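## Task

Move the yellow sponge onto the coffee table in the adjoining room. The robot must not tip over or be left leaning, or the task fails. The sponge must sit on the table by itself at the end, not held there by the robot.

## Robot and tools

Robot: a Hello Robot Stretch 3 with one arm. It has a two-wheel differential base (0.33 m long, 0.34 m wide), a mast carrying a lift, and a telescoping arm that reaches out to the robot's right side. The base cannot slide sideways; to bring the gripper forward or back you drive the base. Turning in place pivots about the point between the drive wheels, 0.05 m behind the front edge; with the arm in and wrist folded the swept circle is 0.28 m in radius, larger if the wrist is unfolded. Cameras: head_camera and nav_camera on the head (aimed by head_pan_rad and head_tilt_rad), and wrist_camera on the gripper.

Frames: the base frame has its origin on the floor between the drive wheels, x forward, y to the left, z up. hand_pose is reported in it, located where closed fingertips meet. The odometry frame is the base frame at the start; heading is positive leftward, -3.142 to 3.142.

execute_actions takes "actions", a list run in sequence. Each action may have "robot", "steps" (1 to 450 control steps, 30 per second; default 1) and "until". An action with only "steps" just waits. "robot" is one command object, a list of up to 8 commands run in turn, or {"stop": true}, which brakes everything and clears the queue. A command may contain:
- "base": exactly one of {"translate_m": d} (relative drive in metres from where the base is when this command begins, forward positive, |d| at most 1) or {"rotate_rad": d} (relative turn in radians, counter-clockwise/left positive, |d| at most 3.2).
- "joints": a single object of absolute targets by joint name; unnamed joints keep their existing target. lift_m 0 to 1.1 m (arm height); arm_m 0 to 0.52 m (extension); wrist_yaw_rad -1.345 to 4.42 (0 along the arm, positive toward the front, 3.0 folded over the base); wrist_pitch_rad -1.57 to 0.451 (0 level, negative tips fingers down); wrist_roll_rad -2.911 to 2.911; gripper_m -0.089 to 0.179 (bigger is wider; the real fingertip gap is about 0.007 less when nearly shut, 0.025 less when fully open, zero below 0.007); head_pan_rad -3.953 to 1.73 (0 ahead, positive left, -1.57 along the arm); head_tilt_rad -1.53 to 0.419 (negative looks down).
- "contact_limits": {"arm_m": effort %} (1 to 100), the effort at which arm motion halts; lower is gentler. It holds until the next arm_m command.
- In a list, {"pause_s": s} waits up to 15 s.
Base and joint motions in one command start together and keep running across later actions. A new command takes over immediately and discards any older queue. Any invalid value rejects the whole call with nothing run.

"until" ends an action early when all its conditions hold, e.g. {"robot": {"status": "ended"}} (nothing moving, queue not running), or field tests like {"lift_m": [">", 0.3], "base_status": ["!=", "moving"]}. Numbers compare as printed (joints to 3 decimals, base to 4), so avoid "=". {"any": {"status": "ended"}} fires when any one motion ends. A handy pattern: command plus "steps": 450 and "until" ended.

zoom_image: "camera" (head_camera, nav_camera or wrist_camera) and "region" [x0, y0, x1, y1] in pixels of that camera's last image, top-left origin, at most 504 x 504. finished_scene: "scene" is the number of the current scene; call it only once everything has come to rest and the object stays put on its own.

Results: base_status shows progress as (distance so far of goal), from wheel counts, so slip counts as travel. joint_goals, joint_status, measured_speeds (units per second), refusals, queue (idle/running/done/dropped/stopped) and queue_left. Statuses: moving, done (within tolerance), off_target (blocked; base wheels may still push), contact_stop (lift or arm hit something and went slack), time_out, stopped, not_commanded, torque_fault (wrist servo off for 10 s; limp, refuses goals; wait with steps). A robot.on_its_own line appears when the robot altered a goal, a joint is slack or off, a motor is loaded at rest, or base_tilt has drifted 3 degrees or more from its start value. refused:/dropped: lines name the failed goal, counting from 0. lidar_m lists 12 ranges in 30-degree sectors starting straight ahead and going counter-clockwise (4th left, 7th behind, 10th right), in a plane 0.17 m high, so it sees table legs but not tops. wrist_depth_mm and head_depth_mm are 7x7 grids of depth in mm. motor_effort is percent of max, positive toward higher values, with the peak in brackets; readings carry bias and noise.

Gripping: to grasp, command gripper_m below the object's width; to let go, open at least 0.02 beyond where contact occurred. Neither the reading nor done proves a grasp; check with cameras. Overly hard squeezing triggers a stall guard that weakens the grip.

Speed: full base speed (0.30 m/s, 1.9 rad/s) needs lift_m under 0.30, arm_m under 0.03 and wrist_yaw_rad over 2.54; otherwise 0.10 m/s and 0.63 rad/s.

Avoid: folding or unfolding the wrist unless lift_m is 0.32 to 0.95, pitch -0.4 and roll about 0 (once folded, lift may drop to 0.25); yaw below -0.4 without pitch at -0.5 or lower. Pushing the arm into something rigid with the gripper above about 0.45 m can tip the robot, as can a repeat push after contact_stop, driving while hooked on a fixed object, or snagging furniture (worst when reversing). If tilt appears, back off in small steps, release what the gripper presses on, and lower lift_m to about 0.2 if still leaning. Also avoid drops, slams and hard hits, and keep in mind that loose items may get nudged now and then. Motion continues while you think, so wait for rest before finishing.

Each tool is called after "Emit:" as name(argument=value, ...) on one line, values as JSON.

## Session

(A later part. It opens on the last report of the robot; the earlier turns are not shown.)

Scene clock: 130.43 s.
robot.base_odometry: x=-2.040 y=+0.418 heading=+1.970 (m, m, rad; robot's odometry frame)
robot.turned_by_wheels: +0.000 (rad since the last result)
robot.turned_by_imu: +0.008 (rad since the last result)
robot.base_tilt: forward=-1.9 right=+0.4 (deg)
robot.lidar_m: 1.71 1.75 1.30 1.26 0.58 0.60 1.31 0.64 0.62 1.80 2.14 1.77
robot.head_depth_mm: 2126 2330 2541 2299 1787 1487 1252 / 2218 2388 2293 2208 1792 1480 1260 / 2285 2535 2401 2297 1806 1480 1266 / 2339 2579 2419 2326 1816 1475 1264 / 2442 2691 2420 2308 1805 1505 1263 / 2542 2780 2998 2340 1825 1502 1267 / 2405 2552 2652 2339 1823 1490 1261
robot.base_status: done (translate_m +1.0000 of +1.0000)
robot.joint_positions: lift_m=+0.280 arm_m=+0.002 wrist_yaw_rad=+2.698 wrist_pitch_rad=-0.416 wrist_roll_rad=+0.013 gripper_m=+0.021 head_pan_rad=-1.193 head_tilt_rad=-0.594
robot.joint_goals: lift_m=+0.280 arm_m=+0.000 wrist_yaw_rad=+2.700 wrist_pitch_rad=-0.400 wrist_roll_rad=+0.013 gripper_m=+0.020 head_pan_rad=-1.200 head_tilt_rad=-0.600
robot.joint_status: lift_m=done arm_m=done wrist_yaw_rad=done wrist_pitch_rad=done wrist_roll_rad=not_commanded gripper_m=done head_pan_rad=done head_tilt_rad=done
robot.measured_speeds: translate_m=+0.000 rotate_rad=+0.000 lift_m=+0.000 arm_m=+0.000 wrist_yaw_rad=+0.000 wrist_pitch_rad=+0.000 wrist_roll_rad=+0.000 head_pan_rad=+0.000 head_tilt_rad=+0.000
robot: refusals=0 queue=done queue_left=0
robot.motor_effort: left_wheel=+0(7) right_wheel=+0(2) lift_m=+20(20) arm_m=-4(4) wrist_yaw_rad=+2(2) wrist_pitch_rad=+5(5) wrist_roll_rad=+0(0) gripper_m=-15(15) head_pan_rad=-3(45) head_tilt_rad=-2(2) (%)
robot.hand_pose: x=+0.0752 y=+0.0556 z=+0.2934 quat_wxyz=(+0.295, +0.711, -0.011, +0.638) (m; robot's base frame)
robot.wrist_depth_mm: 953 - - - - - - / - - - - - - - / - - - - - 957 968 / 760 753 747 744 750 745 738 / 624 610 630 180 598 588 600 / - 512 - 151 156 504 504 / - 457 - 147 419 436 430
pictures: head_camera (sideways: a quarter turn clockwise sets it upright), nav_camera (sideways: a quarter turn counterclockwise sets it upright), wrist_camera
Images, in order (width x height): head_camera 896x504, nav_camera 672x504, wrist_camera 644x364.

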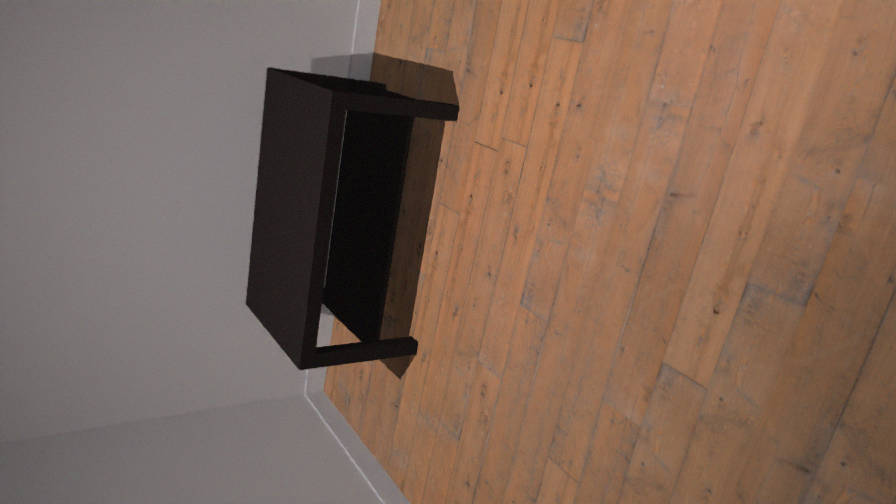

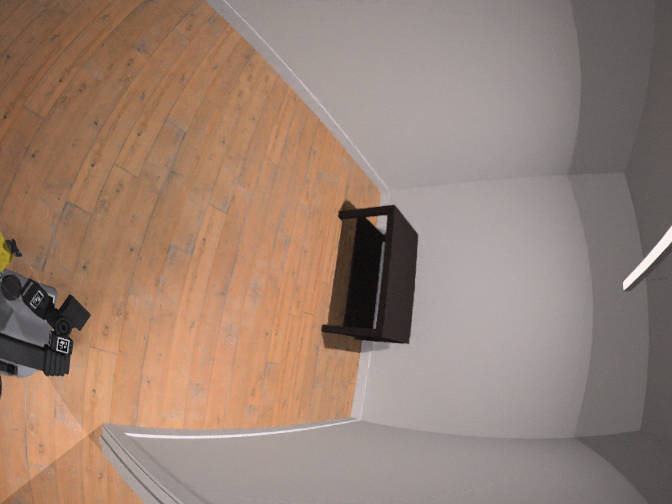

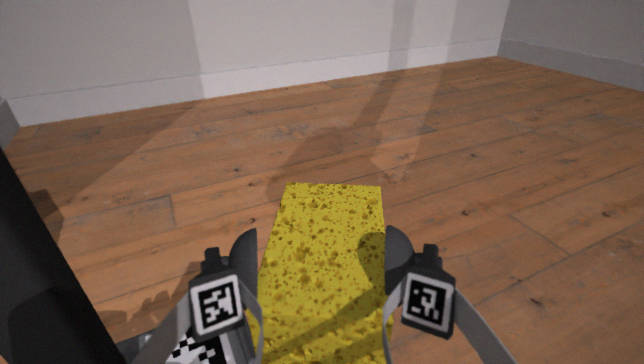

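Emit:
execute_actions(actions=[{"robot":[{"base":{"rotate_rad":-1.15}},{"base":{"translate_m":1.0}},{"base":{"translate_m":0.48}},{"base":{"rotate_rad":1.13},"joints":{"lift_m":0.56,"head_pan_rad":-1.4,"head_tilt_rad":-0.9}},{"joints":{"wrist_yaw_rad":0,"arm_m":0.3}}],"steps":450,"until":{"robot":{"status":"ended"}}},{"steps":450,"until":{"robot":{"status":"ended"}}}])

Scene clock: 151.17 s.
robot.base_odometry: x=-1.030 y=+1.500 heading=+1.950 (m, m, rad; robot's odometry frame)
robot.turned_by_wheels: -0.020 (rad since the last result)
robot.turned_by_imu: -0.005 (rad since the last result)
robot.base_tilt: forward=-1.8 right=+0.3 (deg)
robot.lidar_m: 1.06 1.11 1.53 2.60 2.16 1.11 1.07 1.11 0.62 1.17 0.67 1.09
robot.head_depth_mm: 1027 1187 1249 1082 954 1265 - / 1045 1215 1251 1109 1212 1263 1134 / 1065 1236 1259 1038 1212 1260 1153 / 1086 1275 1260 1066 1226 1265 1154 / 1096 1283 1264 1073 1244 1272 1130 / 1118 1307 1274 1067 1275 1275 1147 / 1135 1333 1571 1069 1156 1277 1145
robot.base_status: done (rotate_rad +1.1299 of +1.1300)
robot.joint_positions: lift_m=+0.560 arm_m=+0.300 wrist_yaw_rad=+0.002 wrist_pitch_rad=-0.416 wrist_roll_rad=+0.013 gripper_m=+0.021 head_pan_rad=-1.393 head_tilt_rad=-0.889
robot.joint_goals: lift_m=+0.560 arm_m=+0.300 wrist_yaw_rad=+0.000 wrist_pitch_rad=-0.400 wrist_roll_rad=+0.013 gripper_m=+0.020 head_pan_rad=-1.400 head_tilt_rad=-0.900
robot.joint_status: lift_m=done arm_m=done wrist_yaw_rad=done wrist_pitch_rad=done wrist_roll_rad=not_commanded gripper_m=done head_pan_rad=done head_tilt_rad=done
robot.measured_speeds: translate_m=+0.000 rotate_rad=+0.000 lift_m=+0.000 arm_m=+0.000 wrist_yaw_rad=+0.000 wrist_pitch_rad=+0.000 wrist_roll_rad=+0.000 head_pan_rad=+0.000 head_tilt_rad=+0.000
robot: refusals=0 queue=done queue_left=0
robot.motor_effort: left_wheel=-2(7) right_wheel=+3(6) lift_m=+26(26) arm_m=+7(8) wrist_yaw_rad=-2(4) wrist_pitch_rad=+5(5) wrist_roll_rad=+0(0) gripper_m=-15(14) head_pan_rad=-4(22) head_tilt_rad=-4(19) (%)
robot.hand_pose: x=-0.0211 y=-0.6692 z=+0.5729 quat_wxyz=(+0.688, +0.146, -0.696, -0.147) (m; robot's base frame)
robot.wrist_depth_mm: 563 554 565 557 549 557 564 / 597 606 619 602 605 603 602 / 644 628 636 641 636 637 662 / 446 445 440 437 442 438 452 / 361 355 373 181 356 353 347 / 301 301 - 152 157 297 294 / 259 259 244 147 246 257 254
pictures: head_camera (sideways: a quarter turn clockwise sets it upright), nav_camera (sideways: a quarter turn counterclockwise sets it upright), wrist_camera
Images, in order (width x height): head_camera 896x504, nav_camera 672x504, wrist_camera 644x364.

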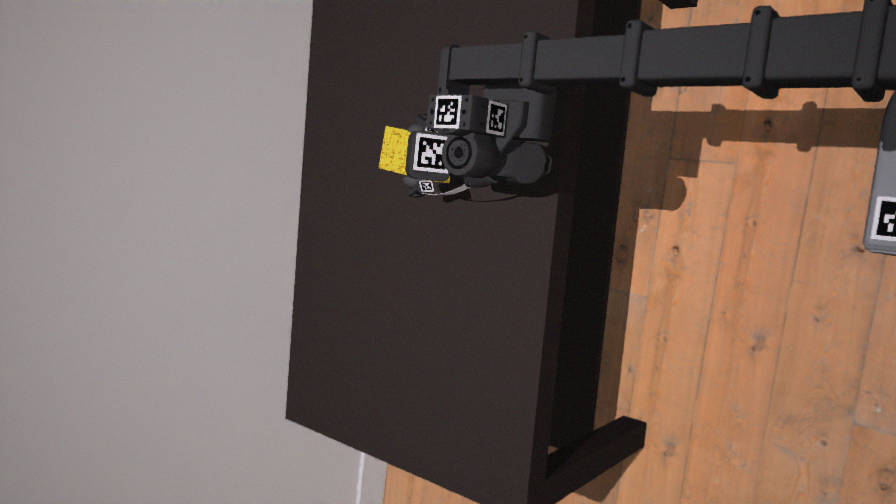

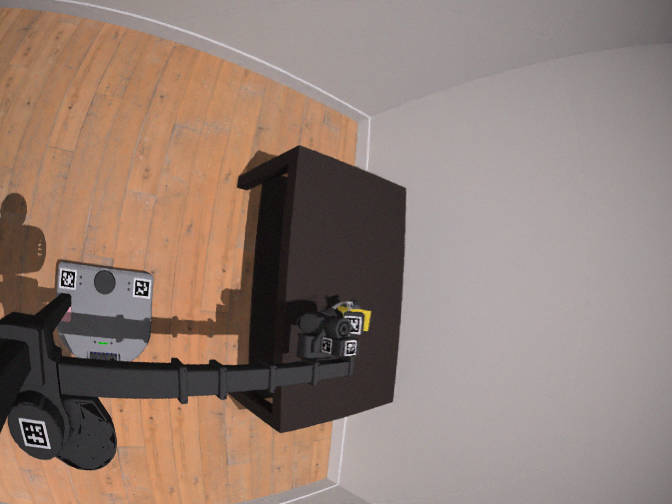

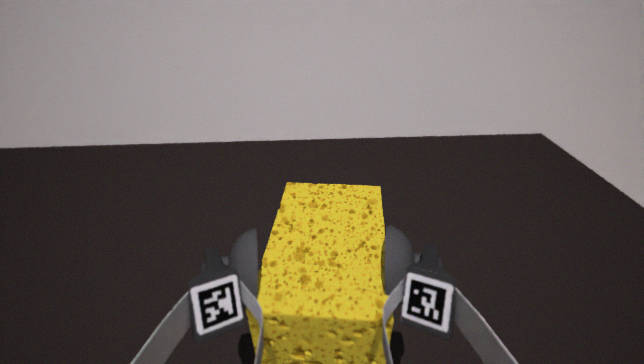

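Emit:
execute_actions(actions=[{"robot":[{"joints":{"lift_m":0.49}},{"joints":{"gripper_m":0.14}},{"joints":{"lift_m":0.58,"arm_m":0.1}}],"steps":450,"until":{"robot":{"status":"ended"}}}])

Scene clock: 162.23 s.
robot.base_odometry: x=-1.030 y=+1.500 heading=+1.950 (m, m, rad; robot's odometry frame)
robot.turned_by_wheels: +0.000 (rad since the last result)
robot.turned_by_imu: +0.000 (rad since the last result)
robot.base_tilt: forward=-1.9 right=+0.3 (deg)
robot.lidar_m: 1.06 1.11 1.53 2.60 2.16 1.10 1.07 1.11 0.63 1.17 0.67 1.09
robot.head_depth_mm: 1031 1191 1242 1062 968 - - / 1043 1217 1254 1063 974 - 1152 / 1059 1234 1260 1041 974 1226 1157 / 1086 1253 1250 1064 1236 1266 1146 / 1100 1282 1262 1077 1245 1270 1133 / 1116 1307 1273 1069 1266 1270 1141 / 1135 1337 1571 1080 1159 1284 1138
robot.base_status: done (rotate_rad +1.1299 of +1.1300)
robot.joint_positions: lift_m=+0.580 arm_m=+0.100 wrist_yaw_rad=+0.001 wrist_pitch_rad=-0.416 wrist_roll_rad=+0.013 gripper_m=+0.140 head_pan_rad=-1.393 head_tilt_rad=-0.889
robot.joint_goals: lift_m=+0.580 arm_m=+0.100 wrist_yaw_rad=+0.000 wrist_pitch_rad=-0.400 wrist_roll_rad=+0.013 gripper_m=+0.140 head_pan_rad=-1.400 head_tilt_rad=-0.900
robot.joint_status: lift_m=done arm_m=done wrist_yaw_rad=done wrist_pitch_rad=done wrist_roll_rad=not_commanded gripper_m=done head_pan_rad=done head_tilt_rad=done
robot.measured_speeds: translate_m=+0.000 rotate_rad=+0.000 lift_m=+0.000 arm_m=+0.000 wrist_yaw_rad=+0.000 wrist_pitch_rad=+0.000 wrist_roll_rad=+0.000 head_pan_rad=+0.000 head_tilt_rad=+0.000
robot: refusals=0 queue=done queue_left=0
robot.motor_effort: left_wheel=-2(2) right_wheel=+3(2) lift_m=+25(29) arm_m=-5(5) wrist_yaw_rad=-1(1) wrist_pitch_rad=+5(5) wrist_roll_rad=+0(0) gripper_m=+0(83) head_pan_rad=-4(3) head_tilt_rad=-4(3) (%)
robot.hand_pose: x=-0.0212 y=-0.4700 z=+0.5929 quat_wxyz=(+0.688, +0.146, -0.696, -0.147) (m; robot's base frame)
robot.wrist_depth_mm: 734 731 736 731 736 741 733 / 774 794 776 785 814 798 819 / 754 629 622 625 621 621 878 / 486 481 478 449 469 473 915 / 390 388 391 374 386 397 382 / 327 - 328 324 325 - 319 / 290 273 278 279 283 282 285
pictures: head_camera (sideways: a quarter turn clockwise sets it upright), nav_camera (sideways: a quarter turn counterclockwise sets it upright), wrist_camera
Images, in order (width x height): head_camera 896x504, nav_camera 672x504, wrist_camera 644x364.

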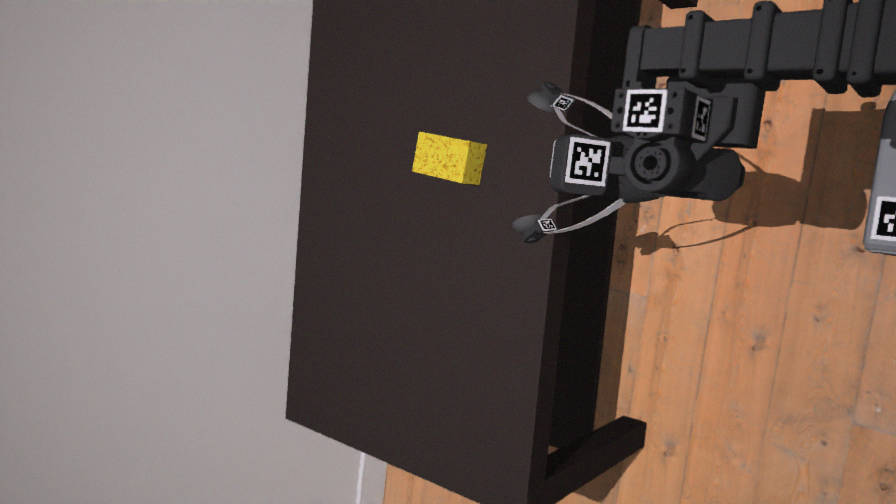

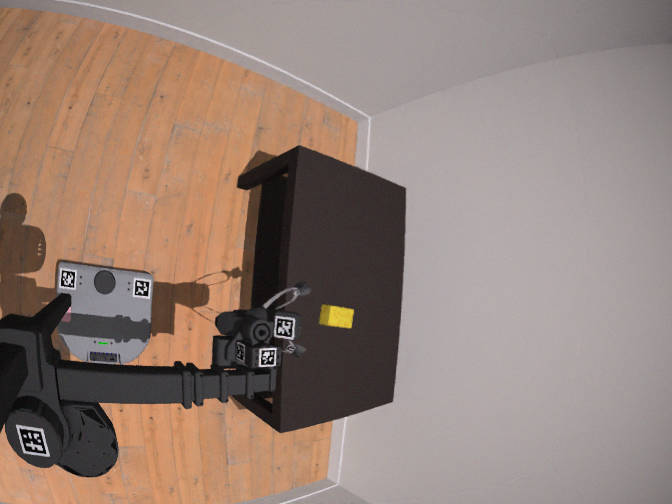

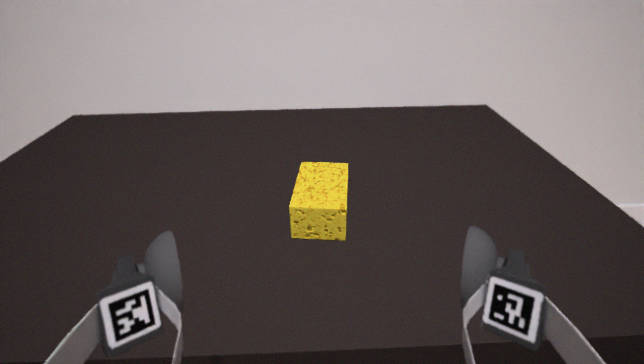

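Emit:
finished_scene(scene=1)

The scene is finished: the task was done.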